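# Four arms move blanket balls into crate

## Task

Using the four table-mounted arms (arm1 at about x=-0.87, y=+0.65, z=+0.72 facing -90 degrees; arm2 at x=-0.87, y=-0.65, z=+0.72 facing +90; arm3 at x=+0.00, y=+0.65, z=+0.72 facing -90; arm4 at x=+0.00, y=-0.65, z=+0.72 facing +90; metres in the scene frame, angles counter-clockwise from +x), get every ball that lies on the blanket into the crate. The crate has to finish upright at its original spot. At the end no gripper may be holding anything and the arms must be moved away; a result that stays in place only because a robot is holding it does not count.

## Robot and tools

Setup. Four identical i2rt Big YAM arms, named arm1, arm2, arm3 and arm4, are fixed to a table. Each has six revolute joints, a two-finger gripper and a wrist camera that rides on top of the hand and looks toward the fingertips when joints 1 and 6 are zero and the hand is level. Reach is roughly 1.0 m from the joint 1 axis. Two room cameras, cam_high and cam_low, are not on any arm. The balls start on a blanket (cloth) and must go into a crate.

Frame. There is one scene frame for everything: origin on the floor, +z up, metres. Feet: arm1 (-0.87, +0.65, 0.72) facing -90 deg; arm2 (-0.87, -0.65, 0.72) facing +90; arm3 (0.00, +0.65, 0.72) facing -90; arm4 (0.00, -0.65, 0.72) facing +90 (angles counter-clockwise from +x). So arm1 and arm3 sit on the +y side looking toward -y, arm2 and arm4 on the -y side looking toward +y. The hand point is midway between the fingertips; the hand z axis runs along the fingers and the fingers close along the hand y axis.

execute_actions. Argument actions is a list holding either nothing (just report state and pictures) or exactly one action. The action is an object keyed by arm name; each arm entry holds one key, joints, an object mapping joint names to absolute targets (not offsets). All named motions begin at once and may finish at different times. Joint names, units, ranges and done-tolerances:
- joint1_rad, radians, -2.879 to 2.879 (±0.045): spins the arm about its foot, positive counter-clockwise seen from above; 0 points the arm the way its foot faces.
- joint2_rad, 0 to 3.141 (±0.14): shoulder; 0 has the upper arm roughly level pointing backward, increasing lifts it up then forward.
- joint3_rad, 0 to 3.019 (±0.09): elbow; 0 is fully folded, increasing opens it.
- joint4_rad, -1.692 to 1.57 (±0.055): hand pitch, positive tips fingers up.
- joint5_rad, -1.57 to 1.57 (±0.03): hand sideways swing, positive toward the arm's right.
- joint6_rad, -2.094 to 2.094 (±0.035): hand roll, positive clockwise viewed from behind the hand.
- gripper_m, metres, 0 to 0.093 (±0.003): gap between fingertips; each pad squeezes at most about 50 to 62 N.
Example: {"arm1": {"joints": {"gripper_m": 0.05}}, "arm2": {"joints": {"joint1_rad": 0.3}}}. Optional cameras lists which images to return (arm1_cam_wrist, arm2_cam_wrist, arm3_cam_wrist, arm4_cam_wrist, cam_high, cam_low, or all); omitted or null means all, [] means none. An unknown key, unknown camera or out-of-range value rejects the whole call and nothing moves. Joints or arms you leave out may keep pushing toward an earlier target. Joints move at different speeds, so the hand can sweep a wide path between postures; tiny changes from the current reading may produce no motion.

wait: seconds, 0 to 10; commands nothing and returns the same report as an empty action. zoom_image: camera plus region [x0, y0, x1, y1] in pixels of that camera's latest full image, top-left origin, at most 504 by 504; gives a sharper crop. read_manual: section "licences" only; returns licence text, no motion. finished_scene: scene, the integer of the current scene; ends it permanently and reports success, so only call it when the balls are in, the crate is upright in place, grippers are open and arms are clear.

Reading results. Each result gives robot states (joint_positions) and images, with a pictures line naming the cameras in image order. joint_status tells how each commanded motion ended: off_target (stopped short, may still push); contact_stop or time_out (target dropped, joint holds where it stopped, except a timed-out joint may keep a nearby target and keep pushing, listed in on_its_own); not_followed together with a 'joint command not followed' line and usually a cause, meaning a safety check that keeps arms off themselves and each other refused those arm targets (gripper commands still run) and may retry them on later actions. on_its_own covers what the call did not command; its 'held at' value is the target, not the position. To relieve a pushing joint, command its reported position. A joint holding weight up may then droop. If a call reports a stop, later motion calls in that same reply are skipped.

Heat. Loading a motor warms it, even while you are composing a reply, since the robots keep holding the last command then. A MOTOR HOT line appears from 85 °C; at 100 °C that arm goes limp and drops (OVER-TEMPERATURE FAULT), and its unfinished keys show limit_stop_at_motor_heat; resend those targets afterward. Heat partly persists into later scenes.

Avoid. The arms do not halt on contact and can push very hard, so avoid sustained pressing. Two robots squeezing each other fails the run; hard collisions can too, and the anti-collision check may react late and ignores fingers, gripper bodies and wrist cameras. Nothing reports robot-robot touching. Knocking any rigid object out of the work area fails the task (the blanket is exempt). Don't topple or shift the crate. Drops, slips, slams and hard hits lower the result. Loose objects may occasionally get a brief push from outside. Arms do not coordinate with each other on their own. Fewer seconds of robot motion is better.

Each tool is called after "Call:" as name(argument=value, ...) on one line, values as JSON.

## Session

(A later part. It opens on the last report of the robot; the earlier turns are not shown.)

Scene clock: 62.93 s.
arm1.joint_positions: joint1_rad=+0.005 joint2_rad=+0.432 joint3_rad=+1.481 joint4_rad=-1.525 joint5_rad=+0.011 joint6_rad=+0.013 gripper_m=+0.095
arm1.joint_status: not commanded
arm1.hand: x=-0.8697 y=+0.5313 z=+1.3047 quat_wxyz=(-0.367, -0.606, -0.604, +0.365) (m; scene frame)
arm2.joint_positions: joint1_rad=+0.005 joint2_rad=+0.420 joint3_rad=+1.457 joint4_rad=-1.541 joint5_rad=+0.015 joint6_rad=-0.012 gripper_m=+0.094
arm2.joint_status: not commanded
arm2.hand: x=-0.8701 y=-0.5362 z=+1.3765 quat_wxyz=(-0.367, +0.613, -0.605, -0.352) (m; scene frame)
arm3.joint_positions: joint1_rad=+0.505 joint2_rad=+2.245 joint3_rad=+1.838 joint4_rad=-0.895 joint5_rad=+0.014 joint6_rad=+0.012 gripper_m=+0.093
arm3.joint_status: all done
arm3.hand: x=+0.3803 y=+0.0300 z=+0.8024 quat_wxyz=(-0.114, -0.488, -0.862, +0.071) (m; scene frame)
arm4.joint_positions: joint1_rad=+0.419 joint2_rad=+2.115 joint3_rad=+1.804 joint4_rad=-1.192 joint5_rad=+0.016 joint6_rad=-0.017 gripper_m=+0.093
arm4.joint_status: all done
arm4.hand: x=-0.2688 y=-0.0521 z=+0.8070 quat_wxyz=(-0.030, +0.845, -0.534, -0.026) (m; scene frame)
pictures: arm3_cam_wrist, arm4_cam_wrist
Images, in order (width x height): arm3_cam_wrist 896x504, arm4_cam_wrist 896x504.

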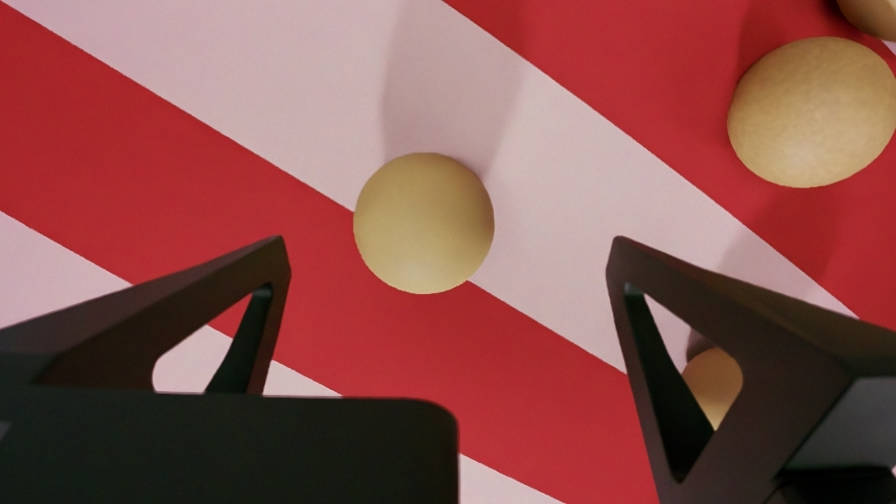

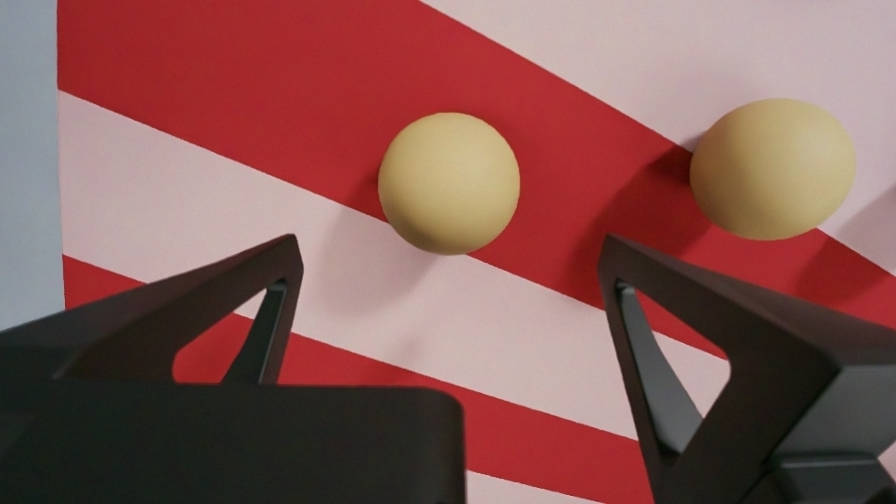

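Call:
execute_actions(actions=[{"arm4":{"joints":{"joint2_rad":2.2,"joint4_rad":-1.135}},"arm3":{"joints":{"joint1_rad":0.52,"joint2_rad":2.302,"joint4_rad":-0.85}}}], cameras=[])

Call:
execute_actions(actions=[{"arm4":{"joints":{"gripper_m":0.03}},"arm3":{"joints":{"gripper_m":0.03}}}], cameras=[])

Call:
execute_actions(actions=[{"arm4":{"joints":{"joint2_rad":1.3,"joint3_rad":1.5,"joint4_rad":-1.2}},"arm3":{"joints":{"joint2_rad":1.3,"joint3_rad":1.5,"joint4_rad":-1.2}}}], cameras=[])

Call:
execute_actions(actions=[{"arm4":{"joints":{"joint1_rad":0.83}},"arm3":{"joints":{"joint1_rad":-0.89}}}], cameras=[])

Call:
execute_actions(actions=[{"arm4":{"joints":{"joint2_rad":2.128,"joint3_rad":2.3,"joint4_rad":-0.8}},"arm3":{"joints":{"joint2_rad":2.252,"joint3_rad":2.30,"joint4_rad":-0.65}}}], cameras=[])

Call:
execute_actions(actions=[{"arm4":{"joints":{"gripper_m":0.093}},"arm3":{"joints":{"gripper_m":0.093}}}], cameras=["cam_high"])

Call:
execute_actions(actions=[{"arm4":{"joints":{"joint2_rad":1.3,"joint3_rad":1.5,"joint4_rad":-1.2}},"arm3":{"joints":{"joint2_rad":1.3,"joint3_rad":1.5,"joint4_rad":-1.2}}}], cameras=[])

Call:
execute_actions(actions=[{"arm4":{"joints":{"joint1_rad":-0.628}},"arm3":{"joints":{"joint1_rad":-0.135}}}], cameras=[])

Call:
execute_actions(actions=[{"arm4":{"joints":{"joint2_rad":2.089,"joint3_rad":1.833,"joint4_rad":-1.16}},"arm3":{"joints":{"joint2_rad":2.169,"joint3_rad":1.758,"joint4_rad":-1.17}}}], cameras=["arm3_cam_wrist","arm4_cam_wrist"])

Scene clock: 75.37 s.
arm1.joint_positions: joint1_rad=+0.005 joint2_rad=+0.432 joint3_rad=+1.481 joint4_rad=-1.525 joint5_rad=+0.011 joint6_rad=+0.013 gripper_m=+0.095
arm1.joint_status: not commanded
arm1.hand: x=-0.8697 y=+0.5313 z=+1.3047 quat_wxyz=(-0.367, -0.606, -0.604, +0.365) (m; scene frame)
arm2.joint_positions: joint1_rad=+0.005 joint2_rad=+0.420 joint3_rad=+1.457 joint4_rad=-1.541 joint5_rad=+0.015 joint6_rad=-0.012 gripper_m=+0.094
arm2.joint_status: not commanded
arm2.hand: x=-0.8701 y=-0.5362 z=+1.3765 quat_wxyz=(-0.367, +0.613, -0.605, -0.352) (m; scene frame)
arm3.joint_positions: joint1_rad=+0.516 joint2_rad=+2.304 joint3_rad=+1.838 joint4_rad=-0.863 joint5_rad=+0.014 joint6_rad=+0.012 gripper_m=+0.093
arm3.joint_status: all done
arm3.hand: x=+0.3863 y=+0.0354 z=+0.7629 quat_wxyz=(-0.103, -0.484, -0.867, +0.064) (m; scene frame)
arm4.joint_positions: joint1_rad=+0.419 joint2_rad=+2.191 joint3_rad=+1.804 joint4_rad=-1.145 joint5_rad=+0.016 joint6_rad=-0.017 gripper_m=+0.093
arm4.joint_status: all done
arm4.hand: x=-0.2705 y=-0.0477 z=+0.7596 quat_wxyz=(-0.022, +0.845, -0.534, -0.014) (m; scene frame)
pictures: none
No camera images: the call's "cameras" was empty. Leave "cameras" out to get every camera's image.

Scene clock: 76.00 s.
arm1.joint_positions: joint1_rad=+0.005 joint2_rad=+0.432 joint3_rad=+1.481 joint4_rad=-1.525 joint5_rad=+0.011 joint6_rad=+0.013 gripper_m=+0.095
arm1.joint_status: not commanded
arm1.hand: x=-0.8697 y=+0.5313 z=+1.3047 quat_wxyz=(-0.367, -0.606, -0.604, +0.365) (m; scene frame)
arm2.joint_positions: joint1_rad=+0.005 joint2_rad=+0.420 joint3_rad=+1.457 joint4_rad=-1.541 joint5_rad=+0.015 joint6_rad=-0.012 gripper_m=+0.094
arm2.joint_status: not commanded
arm2.hand: x=-0.8701 y=-0.5362 z=+1.3765 quat_wxyz=(-0.367, +0.613, -0.605, -0.352) (m; scene frame)
arm3.joint_positions: joint1_rad=+0.516 joint2_rad=+2.304 joint3_rad=+1.838 joint4_rad=-0.863 joint5_rad=+0.014 joint6_rad=+0.012 gripper_m=+0.047
arm3.joint_status: gripper_m off_target (ended at +0.047, target +0.030)
arm3.hand: x=+0.3864 y=+0.0355 z=+0.7629 quat_wxyz=(-0.103, -0.484, -0.867, +0.064) (m; scene frame)
arm4.joint_positions: joint1_rad=+0.419 joint2_rad=+2.191 joint3_rad=+1.804 joint4_rad=-1.145 joint5_rad=+0.016 joint6_rad=-0.017 gripper_m=+0.047
arm4.joint_status: gripper_m off_target (ended at +0.047, target +0.030)
arm4.hand: x=-0.2705 y=-0.0478 z=+0.7596 quat_wxyz=(-0.022, +0.845, -0.534, -0.014) (m; scene frame)
pictures: none
No camera images: the call's "cameras" was empty. Leave "cameras" out to get every camera's image.

Scene clock: 77.77 s.
arm1.joint_positions: joint1_rad=+0.005 joint2_rad=+0.432 joint3_rad=+1.481 joint4_rad=-1.525 joint5_rad=+0.011 joint6_rad=+0.013 gripper_m=+0.095
arm1.joint_status: not commanded
arm1.hand: x=-0.8697 y=+0.5313 z=+1.3047 quat_wxyz=(-0.367, -0.606, -0.604, +0.365) (m; scene frame)
arm2.joint_positions: joint1_rad=+0.005 joint2_rad=+0.420 joint3_rad=+1.457 joint4_rad=-1.541 joint5_rad=+0.015 joint6_rad=-0.012 gripper_m=+0.094
arm2.joint_status: not commanded
arm2.hand: x=-0.8701 y=-0.5362 z=+1.3765 quat_wxyz=(-0.367, +0.613, -0.605, -0.352) (m; scene frame)
arm3.joint_positions: joint1_rad=+0.516 joint2_rad=+1.303 joint3_rad=+1.495 joint4_rad=-1.191 joint5_rad=+0.014 joint6_rad=+0.012 gripper_m=+0.047
arm3.joint_status: all done
arm3.hand: x=+0.2632 y=+0.2307 z=+1.1868 quat_wxyz=(-0.244, -0.469, -0.837, +0.141) (m; scene frame)
arm4.joint_positions: joint1_rad=+0.419 joint2_rad=+1.295 joint3_rad=+1.495 joint4_rad=-1.195 joint5_rad=+0.016 joint6_rad=-0.017 gripper_m=+0.047
arm4.joint_status: all done
arm4.hand: x=-0.2015 y=-0.2048 z=+1.1318 quat_wxyz=(-0.167, +0.809, -0.513, -0.236) (m; scene frame)
pictures: none
No camera images: the call's "cameras" was empty. Leave "cameras" out to get every camera's image.

Scene clock: 79.47 s.
arm1.joint_positions: joint1_rad=+0.005 joint2_rad=+0.432 joint3_rad=+1.481 joint4_rad=-1.525 joint5_rad=+0.011 joint6_rad=+0.013 gripper_m=+0.095
arm1.joint_status: not commanded
arm1.hand: x=-0.8697 y=+0.5313 z=+1.3047 quat_wxyz=(-0.367, -0.606, -0.604, +0.365) (m; scene frame)
arm2.joint_positions: joint1_rad=+0.005 joint2_rad=+0.420 joint3_rad=+1.457 joint4_rad=-1.541 joint5_rad=+0.015 joint6_rad=-0.012 gripper_m=+0.094
arm2.joint_status: not commanded
arm2.hand: x=-0.8701 y=-0.5362 z=+1.3765 quat_wxyz=(-0.367, +0.613, -0.605, -0.352) (m; scene frame)
arm3.joint_positions: joint1_rad=-0.895 joint2_rad=+1.308 joint3_rad=+1.495 joint4_rad=-1.191 joint5_rad=+0.015 joint6_rad=+0.012 gripper_m=+0.047
arm3.joint_status: all done
arm3.hand: x=-0.3731 y=+0.3234 z=+1.1850 quat_wxyz=(-0.094, -0.900, -0.333, +0.264) (m; scene frame)
arm4.joint_positions: joint1_rad=+0.837 joint2_rad=+1.295 joint3_rad=+1.495 joint4_rad=-1.195 joint5_rad=+0.016 joint6_rad=-0.017 gripper_m=+0.047
arm4.joint_status: all done
arm4.hand: x=-0.3665 y=-0.3250 z=+1.1303 quat_wxyz=(-0.115, +0.898, -0.333, -0.263) (m; scene frame)
pictures: none
No camera images: the call's "cameras" was empty. Leave "cameras" out to get every camera's image.

Scene clock: 81.43 s.
arm1.joint_positions: joint1_rad=+0.005 joint2_rad=+0.432 joint3_rad=+1.481 joint4_rad=-1.525 joint5_rad=+0.011 joint6_rad=+0.013 gripper_m=+0.095
arm1.joint_status: not commanded
arm1.hand: x=-0.8697 y=+0.5313 z=+1.3047 quat_wxyz=(-0.367, -0.606, -0.604, +0.365) (m; scene frame)
arm2.joint_positions: joint1_rad=+0.005 joint2_rad=+0.420 joint3_rad=+1.457 joint4_rad=-1.541 joint5_rad=+0.015 joint6_rad=-0.012 gripper_m=+0.094
arm2.joint_status: not commanded
arm2.hand: x=-0.8701 y=-0.5362 z=+1.3765 quat_wxyz=(-0.367, +0.613, -0.605, -0.352) (m; scene frame)
arm3.joint_positions: joint1_rad=-0.895 joint2_rad=+2.265 joint3_rad=+2.238 joint4_rad=-0.667 joint5_rad=+0.015 joint6_rad=+0.012 gripper_m=+0.047
arm3.joint_status: all done
arm3.hand: x=-0.6658 y=+0.0641 z=+1.0182 quat_wxyz=(-0.147, -0.849, -0.313, +0.399) (m; scene frame)
arm4.joint_positions: joint1_rad=+0.837 joint2_rad=+2.149 joint3_rad=+2.235 joint4_rad=-0.814 joint5_rad=+0.016 joint6_rad=-0.017 gripper_m=+0.047
arm4.joint_status: all done
arm4.hand: x=-0.6337 y=-0.0864 z=+1.0289 quat_wxyz=(-0.160, +0.854, -0.318, -0.380) (m; scene frame)
pictures: none
No camera images: the call's "cameras" was empty. Leave "cameras" out to get every camera's image.

Scene clock: 82.07 s.
arm1.joint_positions: joint1_rad=+0.005 joint2_rad=+0.432 joint3_rad=+1.481 joint4_rad=-1.525 joint5_rad=+0.011 joint6_rad=+0.013 gripper_m=+0.095
arm1.joint_status: not commanded
arm1.hand: x=-0.8697 y=+0.5313 z=+1.3047 quat_wxyz=(-0.367, -0.606, -0.604, +0.365) (m; scene frame)
arm2.joint_positions: joint1_rad=+0.005 joint2_rad=+0.420 joint3_rad=+1.457 joint4_rad=-1.541 joint5_rad=+0.015 joint6_rad=-0.012 gripper_m=+0.094
arm2.joint_status: not commanded
arm2.hand: x=-0.8701 y=-0.5362 z=+1.3765 quat_wxyz=(-0.367, +0.613, -0.605, -0.352) (m; scene frame)
arm3.joint_positions: joint1_rad=-0.895 joint2_rad=+2.265 joint3_rad=+2.238 joint4_rad=-0.667 joint5_rad=+0.015 joint6_rad=+0.012 gripper_m=+0.093
arm3.joint_status: all done
arm3.hand: x=-0.6658 y=+0.0641 z=+1.0182 quat_wxyz=(-0.147, -0.849, -0.313, +0.399) (m; scene frame)
arm4.joint_positions: joint1_rad=+0.837 joint2_rad=+2.149 joint3_rad=+2.235 joint4_rad=-0.814 joint5_rad=+0.016 joint6_rad=-0.017 gripper_m=+0.093
arm4.joint_status: all done
arm4.hand: x=-0.6337 y=-0.0864 z=+1.0289 quat_wxyz=(-0.160, +0.854, -0.318, -0.380) (m; scene frame)
pictures: cam_high
Images, in order (width x height): cam_high 896x504.

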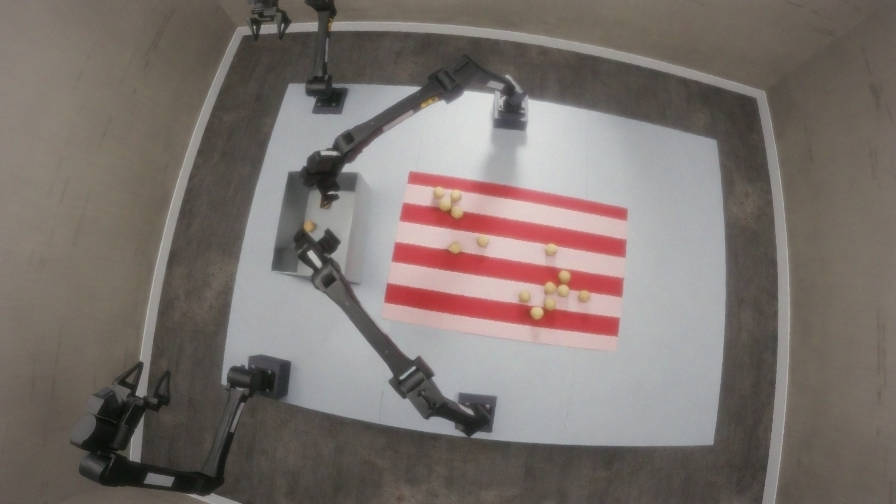

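Scene clock: 83.80 s.
arm1.joint_positions: joint1_rad=+0.005 joint2_rad=+0.432 joint3_rad=+1.481 joint4_rad=-1.525 joint5_rad=+0.011 joint6_rad=+0.013 gripper_m=+0.095
arm1.joint_status: not commanded
arm1.hand: x=-0.8697 y=+0.5313 z=+1.3047 quat_wxyz=(-0.367, -0.606, -0.604, +0.365) (m; scene frame)
arm2.joint_positions: joint1_rad=+0.005 joint2_rad=+0.420 joint3_rad=+1.457 joint4_rad=-1.541 joint5_rad=+0.015 joint6_rad=-0.012 gripper_m=+0.094
arm2.joint_status: not commanded
arm2.hand: x=-0.8701 y=-0.5362 z=+1.3765 quat_wxyz=(-0.367, +0.613, -0.605, -0.352) (m; scene frame)
arm3.joint_positions: joint1_rad=-0.895 joint2_rad=+1.297 joint3_rad=+1.502 joint4_rad=-1.193 joint5_rad=+0.015 joint6_rad=+0.012 gripper_m=+0.093
arm3.joint_status: all done
arm3.hand: x=-0.3715 y=+0.3248 z=+1.1936 quat_wxyz=(-0.097, -0.898, -0.332, +0.271) (m; scene frame)
arm4.joint_positions: joint1_rad=+0.837 joint2_rad=+1.289 joint3_rad=+1.505 joint4_rad=-1.193 joint5_rad=+0.016 joint6_rad=-0.017 gripper_m=+0.093
arm4.joint_status: all done
arm4.hand: x=-0.3666 y=-0.3250 z=+1.1381 quat_wxyz=(-0.118, +0.896, -0.333, -0.271) (m; scene frame)
pictures: none
No camera images: the call's "cameras" was empty. Leave "cameras" out to get every camera's image.

Scene clock: 85.57 s.
arm1.joint_positions: joint1_rad=+0.005 joint2_rad=+0.432 joint3_rad=+1.481 joint4_rad=-1.525 joint5_rad=+0.011 joint6_rad=+0.013 gripper_m=+0.095
arm1.joint_status: not commanded
arm1.hand: x=-0.8697 y=+0.5313 z=+1.3047 quat_wxyz=(-0.367, -0.606, -0.604, +0.365) (m; scene frame)
arm2.joint_positions: joint1_rad=+0.005 joint2_rad=+0.420 joint3_rad=+1.457 joint4_rad=-1.541 joint5_rad=+0.015 joint6_rad=-0.012 gripper_m=+0.094
arm2.joint_status: not commanded
arm2.hand: x=-0.8701 y=-0.5362 z=+1.3765 quat_wxyz=(-0.367, +0.613, -0.605, -0.352) (m; scene frame)
arm3.joint_positions: joint1_rad=-0.131 joint2_rad=+1.299 joint3_rad=+1.502 joint4_rad=-1.193 joint5_rad=+0.014 joint6_rad=+0.012 gripper_m=+0.093
arm3.joint_status: all done
arm3.hand: x=-0.0431 y=+0.1575 z=+1.1925 quat_wxyz=(-0.190, -0.710, -0.643, +0.215) (m; scene frame)
arm4.joint_positions: joint1_rad=-0.633 joint2_rad=+1.298 joint3_rad=+1.505 joint4_rad=-1.193 joint5_rad=+0.016 joint6_rad=-0.017 gripper_m=+0.093
arm4.joint_status: all done
arm4.hand: x=+0.2918 y=-0.2550 z=+1.1354 quat_wxyz=(-0.264, +0.440, -0.849, -0.127) (m; scene frame)
pictures: none
No camera images: the call's "cameras" was empty. Leave "cameras" out to get every camera's image.

Scene clock: 87.30 s.
arm1.joint_positions: joint1_rad=+0.005 joint2_rad=+0.432 joint3_rad=+1.481 joint4_rad=-1.525 joint5_rad=+0.011 joint6_rad=+0.013 gripper_m=+0.095
arm1.joint_status: not commanded
arm1.hand: x=-0.8697 y=+0.5313 z=+1.3047 quat_wxyz=(-0.367, -0.606, -0.604, +0.365) (m; scene frame)
arm2.joint_positions: joint1_rad=+0.005 joint2_rad=+0.420 joint3_rad=+1.457 joint4_rad=-1.541 joint5_rad=+0.015 joint6_rad=-0.012 gripper_m=+0.094
arm2.joint_status: not commanded
arm2.hand: x=-0.8701 y=-0.5362 z=+1.3765 quat_wxyz=(-0.367, +0.613, -0.605, -0.352) (m; scene frame)
arm3.joint_positions: joint1_rad=-0.131 joint2_rad=+2.176 joint3_rad=+1.735 joint4_rad=-1.173 joint5_rad=+0.014 joint6_rad=+0.012 gripper_m=+0.093
arm3.joint_status: all done
arm3.hand: x=-0.0544 y=+0.0243 z=+0.8020 quat_wxyz=(+0.020, -0.739, -0.673, -0.010) (m; scene frame)
arm4.joint_positions: joint1_rad=-0.633 joint2_rad=+2.115 joint3_rad=+1.805 joint4_rad=-1.162 joint5_rad=+0.016 joint6_rad=-0.017 gripper_m=+0.093
arm4.joint_status: all done
arm4.hand: x=+0.3913 y=-0.1144 z=+0.8087 quat_wxyz=(-0.051, +0.462, -0.885, -0.020) (m; scene frame)
pictures: arm3_cam_wrist, arm4_cam_wrist
Images, in order (width x height): arm3_cam_wrist 896x504, arm4_cam_wrist 896x504.

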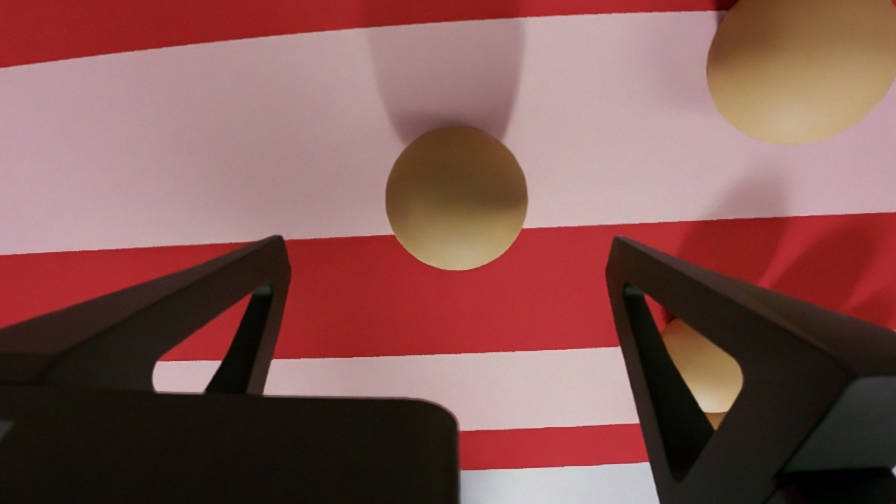

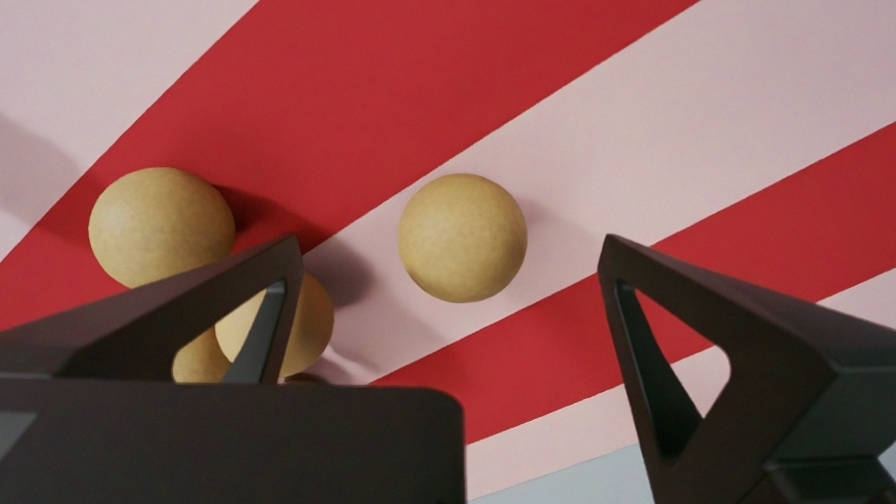

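Call:
execute_actions(actions=[{"arm4":{"joints":{"joint1_rad":-0.645,"joint2_rad":2.2,"joint4_rad":-1.185,"joint6_rad":0.3,"gripper_m":0.072}},"arm3":{"joints":{"joint2_rad":2.24,"joint4_rad":-1.135}}}], cameras=["arm4_cam_wrist"])

Call:
execute_actions(actions=[{"arm4":{"joints":{"gripper_m":0.03}},"arm3":{"joints":{"gripper_m":0.03}}}], cameras=[])

Call:
execute_actions(actions=[{"arm4":{"joints":{"joint2_rad":1.3,"joint3_rad":1.5,"joint4_rad":-1.2}},"arm3":{"joints":{"joint2_rad":1.3,"joint3_rad":1.5,"joint4_rad":-1.2}}}], cameras=[])

Call:
execute_actions(actions=[{"arm4":{"joints":{"joint1_rad":0.83,"joint6_rad":0}},"arm3":{"joints":{"joint1_rad":-0.89}}}], cameras=[])

Call:
execute_actions(actions=[{"arm4":{"joints":{"joint2_rad":2.128,"joint3_rad":2.3,"joint4_rad":-0.8}},"arm3":{"joints":{"joint2_rad":2.252,"joint3_rad":2.30,"joint4_rad":-0.65}}}], cameras=[])

Call:
execute_actions(actions=[{"arm4":{"joints":{"gripper_m":0.093}},"arm3":{"joints":{"gripper_m":0.093}}}], cameras=["cam_high"])

Call:
execute_actions(actions=[{"arm4":{"joints":{"joint2_rad":1.3,"joint3_rad":1.5,"joint4_rad":-1.2}},"arm3":{"joints":{"joint2_rad":1.3,"joint3_rad":1.5,"joint4_rad":-1.2}}}], cameras=[])

Call:
execute_actions(actions=[{"arm4":{"joints":{"joint1_rad":-0.268}},"arm3":{"joints":{"joint1_rad":-0.283}}}], cameras=[])

Call:
execute_actions(actions=[{"arm4":{"joints":{"joint2_rad":1.83,"joint3_rad":1.379,"joint4_rad":-1.09}},"arm3":{"joints":{"joint2_rad":2.187,"joint3_rad":1.777,"joint4_rad":-0.975}}}], cameras=["arm3_cam_wrist","arm4_cam_wrist"])

Scene clock: 101.60 s.
arm1.joint_positions: joint1_rad=+0.005 joint2_rad=+0.432 joint3_rad=+1.481 joint4_rad=-1.525 joint5_rad=+0.011 joint6_rad=+0.013 gripper_m=+0.095
arm1.joint_status: not commanded
arm1.hand: x=-0.8697 y=+0.5313 z=+1.3047 quat_wxyz=(-0.367, -0.606, -0.604, +0.365) (m; scene frame)
arm2.joint_positions: joint1_rad=+0.005 joint2_rad=+0.420 joint3_rad=+1.457 joint4_rad=-1.541 joint5_rad=+0.015 joint6_rad=-0.012 gripper_m=+0.094
arm2.joint_status: not commanded
arm2.hand: x=-0.8701 y=-0.5362 z=+1.3765 quat_wxyz=(-0.367, +0.613, -0.605, -0.352) (m; scene frame)
arm3.joint_positions: joint1_rad=-0.131 joint2_rad=+2.245 joint3_rad=+1.735 joint4_rad=-1.145 joint5_rad=+0.014 joint6_rad=+0.012 gripper_m=+0.093
arm3.joint_status: all done
arm3.hand: x=-0.0541 y=+0.0281 z=+0.7600 quat_wxyz=(+0.034, -0.739, -0.673, -0.025) (m; scene frame)
arm4.joint_positions: joint1_rad=-0.638 joint2_rad=+2.191 joint3_rad=+1.805 joint4_rad=-1.177 joint5_rad=+0.016 joint6_rad=+0.290 gripper_m=+0.072
arm4.joint_status: all done
arm4.hand: x=+0.3874 y=-0.1244 z=+0.7600 quat_wxyz=(-0.010, +0.319, -0.948, -0.001) (m; scene frame)
pictures: arm4_cam_wrist
Images, in order (width x height): arm4_cam_wrist 896x504.

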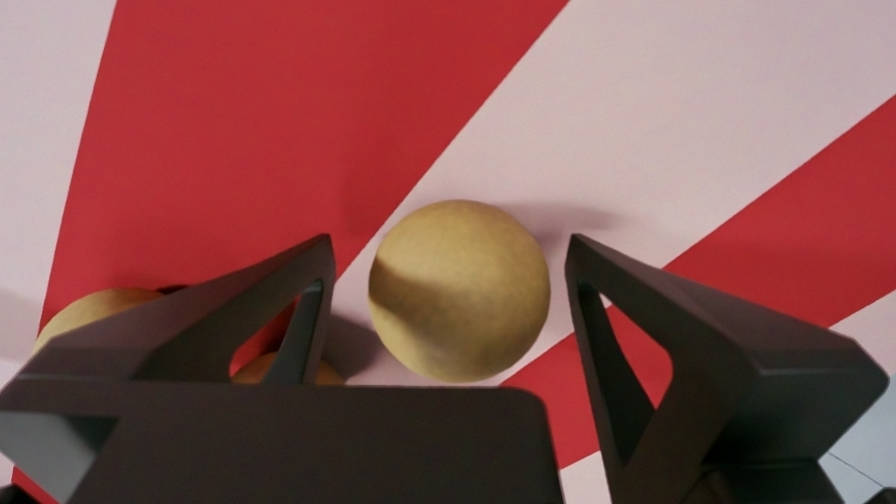

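Scene clock: 102.23 s.
arm1.joint_positions: joint1_rad=+0.005 joint2_rad=+0.432 joint3_rad=+1.481 joint4_rad=-1.525 joint5_rad=+0.011 joint6_rad=+0.013 gripper_m=+0.095
arm1.joint_status: not commanded
arm1.hand: x=-0.8697 y=+0.5313 z=+1.3047 quat_wxyz=(-0.367, -0.606, -0.604, +0.365) (m; scene frame)
arm2.joint_positions: joint1_rad=+0.005 joint2_rad=+0.420 joint3_rad=+1.457 joint4_rad=-1.541 joint5_rad=+0.015 joint6_rad=-0.012 gripper_m=+0.094
arm2.joint_status: not commanded
arm2.hand: x=-0.8701 y=-0.5362 z=+1.3765 quat_wxyz=(-0.367, +0.613, -0.605, -0.352) (m; scene frame)
arm3.joint_positions: joint1_rad=-0.131 joint2_rad=+2.245 joint3_rad=+1.735 joint4_rad=-1.145 joint5_rad=+0.014 joint6_rad=+0.012 gripper_m=+0.047
arm3.joint_status: gripper_m off_target (ended at +0.047, target +0.030)
arm3.hand: x=-0.0541 y=+0.0281 z=+0.7600 quat_wxyz=(+0.034, -0.739, -0.673, -0.025) (m; scene frame)
arm4.joint_positions: joint1_rad=-0.638 joint2_rad=+2.191 joint3_rad=+1.805 joint4_rad=-1.177 joint5_rad=+0.016 joint6_rad=+0.291 gripper_m=+0.047
arm4.joint_status: gripper_m off_target (ended at +0.047, target +0.030)
arm4.hand: x=+0.3874 y=-0.1244 z=+0.7600 quat_wxyz=(-0.010, +0.319, -0.948, -0.001) (m; scene frame)
pictures: none
No camera images: the call's "cameras" was empty. Leave "cameras" out to get every camera's image.

Scene clock: 103.93 s.
arm1.joint_positions: joint1_rad=+0.005 joint2_rad=+0.432 joint3_rad=+1.481 joint4_rad=-1.525 joint5_rad=+0.011 joint6_rad=+0.013 gripper_m=+0.095
arm1.joint_status: not commanded
arm1.hand: x=-0.8697 y=+0.5313 z=+1.3047 quat_wxyz=(-0.367, -0.606, -0.604, +0.365) (m; scene frame)
arm2.joint_positions: joint1_rad=+0.005 joint2_rad=+0.420 joint3_rad=+1.457 joint4_rad=-1.541 joint5_rad=+0.015 joint6_rad=-0.012 gripper_m=+0.094
arm2.joint_status: not commanded
arm2.hand: x=-0.8701 y=-0.5362 z=+1.3765 quat_wxyz=(-0.367, +0.613, -0.605, -0.352) (m; scene frame)
arm3.joint_positions: joint1_rad=-0.131 joint2_rad=+1.303 joint3_rad=+1.489 joint4_rad=-1.194 joint5_rad=+0.014 joint6_rad=+0.012 gripper_m=+0.047
arm3.joint_status: all done
arm3.hand: x=-0.0430 y=+0.1585 z=+1.1834 quat_wxyz=(-0.184, -0.712, -0.645, +0.208) (m; scene frame)
arm4.joint_positions: joint1_rad=-0.638 joint2_rad=+1.294 joint3_rad=+1.495 joint4_rad=-1.194 joint5_rad=+0.016 joint6_rad=+0.291 gripper_m=+0.047
arm4.joint_status: all done
arm4.hand: x=+0.2921 y=-0.2584 z=+1.1325 quat_wxyz=(-0.239, +0.302, -0.908, -0.163) (m; scene frame)
pictures: none
No camera images: the call's "cameras" was empty. Leave "cameras" out to get every camera's image.

Scene clock: 105.67 s.
arm1.joint_positions: joint1_rad=+0.005 joint2_rad=+0.432 joint3_rad=+1.481 joint4_rad=-1.525 joint5_rad=+0.011 joint6_rad=+0.013 gripper_m=+0.095
arm1.joint_status: not commanded
arm1.hand: x=-0.8697 y=+0.5313 z=+1.3047 quat_wxyz=(-0.367, -0.606, -0.604, +0.365) (m; scene frame)
arm2.joint_positions: joint1_rad=+0.005 joint2_rad=+0.420 joint3_rad=+1.457 joint4_rad=-1.541 joint5_rad=+0.015 joint6_rad=-0.012 gripper_m=+0.094
arm2.joint_status: not commanded
arm2.hand: x=-0.8701 y=-0.5362 z=+1.3765 quat_wxyz=(-0.367, +0.613, -0.605, -0.352) (m; scene frame)
arm3.joint_positions: joint1_rad=-0.894 joint2_rad=+1.303 joint3_rad=+1.489 joint4_rad=-1.194 joint5_rad=+0.014 joint6_rad=+0.012 gripper_m=+0.047
arm3.joint_status: all done
arm3.hand: x=-0.3707 y=+0.3246 z=+1.1836 quat_wxyz=(-0.094, -0.901, -0.334, +0.262) (m; scene frame)
arm4.joint_positions: joint1_rad=+0.836 joint2_rad=+1.298 joint3_rad=+1.495 joint4_rad=-1.194 joint5_rad=+0.016 joint6_rad=+0.008 gripper_m=+0.047
arm4.joint_status: all done
arm4.hand: x=-0.3668 y=-0.3239 z=+1.1291 quat_wxyz=(-0.112, +0.894, -0.345, -0.264) (m; scene frame)
pictures: none
No camera images: the call's "cameras" was empty. Leave "cameras" out to get every camera's image.

Scene clock: 107.63 s.
arm1.joint_positions: joint1_rad=+0.005 joint2_rad=+0.432 joint3_rad=+1.481 joint4_rad=-1.525 joint5_rad=+0.011 joint6_rad=+0.013 gripper_m=+0.095
arm1.joint_status: not commanded
arm1.hand: x=-0.8697 y=+0.5313 z=+1.3047 quat_wxyz=(-0.367, -0.606, -0.604, +0.365) (m; scene frame)
arm2.joint_positions: joint1_rad=+0.005 joint2_rad=+0.420 joint3_rad=+1.457 joint4_rad=-1.541 joint5_rad=+0.015 joint6_rad=-0.012 gripper_m=+0.094
arm2.joint_status: not commanded
arm2.hand: x=-0.8701 y=-0.5362 z=+1.3765 quat_wxyz=(-0.367, +0.613, -0.605, -0.352) (m; scene frame)
arm3.joint_positions: joint1_rad=-0.894 joint2_rad=+2.265 joint3_rad=+2.239 joint4_rad=-0.667 joint5_rad=+0.014 joint6_rad=+0.012 gripper_m=+0.047
arm3.joint_status: all done
arm3.hand: x=-0.6652 y=+0.0632 z=+1.0185 quat_wxyz=(-0.147, -0.849, -0.314, +0.399) (m; scene frame)
arm4.joint_positions: joint1_rad=+0.836 joint2_rad=+2.149 joint3_rad=+2.235 joint4_rad=-0.813 joint5_rad=+0.016 joint6_rad=+0.008 gripper_m=+0.047
arm4.joint_status: all done
arm4.hand: x=-0.6331 y=-0.0856 z=+1.0297 quat_wxyz=(-0.156, +0.849, -0.329, -0.382) (m; scene frame)
pictures: none
No camera images: the call's "cameras" was empty. Leave "cameras" out to get every camera's image.

Scene clock: 108.27 s.
arm1.joint_positions: joint1_rad=+0.005 joint2_rad=+0.432 joint3_rad=+1.481 joint4_rad=-1.525 joint5_rad=+0.011 joint6_rad=+0.013 gripper_m=+0.095
arm1.joint_status: not commanded
arm1.hand: x=-0.8697 y=+0.5313 z=+1.3047 quat_wxyz=(-0.367, -0.606, -0.604, +0.365) (m; scene frame)
arm2.joint_positions: joint1_rad=+0.005 joint2_rad=+0.420 joint3_rad=+1.457 joint4_rad=-1.541 joint5_rad=+0.015 joint6_rad=-0.012 gripper_m=+0.094
arm2.joint_status: not commanded
arm2.hand: x=-0.8701 y=-0.5362 z=+1.3765 quat_wxyz=(-0.367, +0.613, -0.605, -0.352) (m; scene frame)
arm3.joint_positions: joint1_rad=-0.894 joint2_rad=+2.265 joint3_rad=+2.239 joint4_rad=-0.667 joint5_rad=+0.014 joint6_rad=+0.012 gripper_m=+0.093
arm3.joint_status: all done
arm3.hand: x=-0.6652 y=+0.0632 z=+1.0185 quat_wxyz=(-0.147, -0.849, -0.314, +0.399) (m; scene frame)
arm4.joint_positions: joint1_rad=+0.836 joint2_rad=+2.149 joint3_rad=+2.235 joint4_rad=-0.813 joint5_rad=+0.016 joint6_rad=+0.008 gripper_m=+0.093
arm4.joint_status: all done
arm4.hand: x=-0.6331 y=-0.0856 z=+1.0297 quat_wxyz=(-0.156, +0.849, -0.329, -0.382) (m; scene frame)
pictures: cam_high
Images, in order (width x height): cam_high 896x504.

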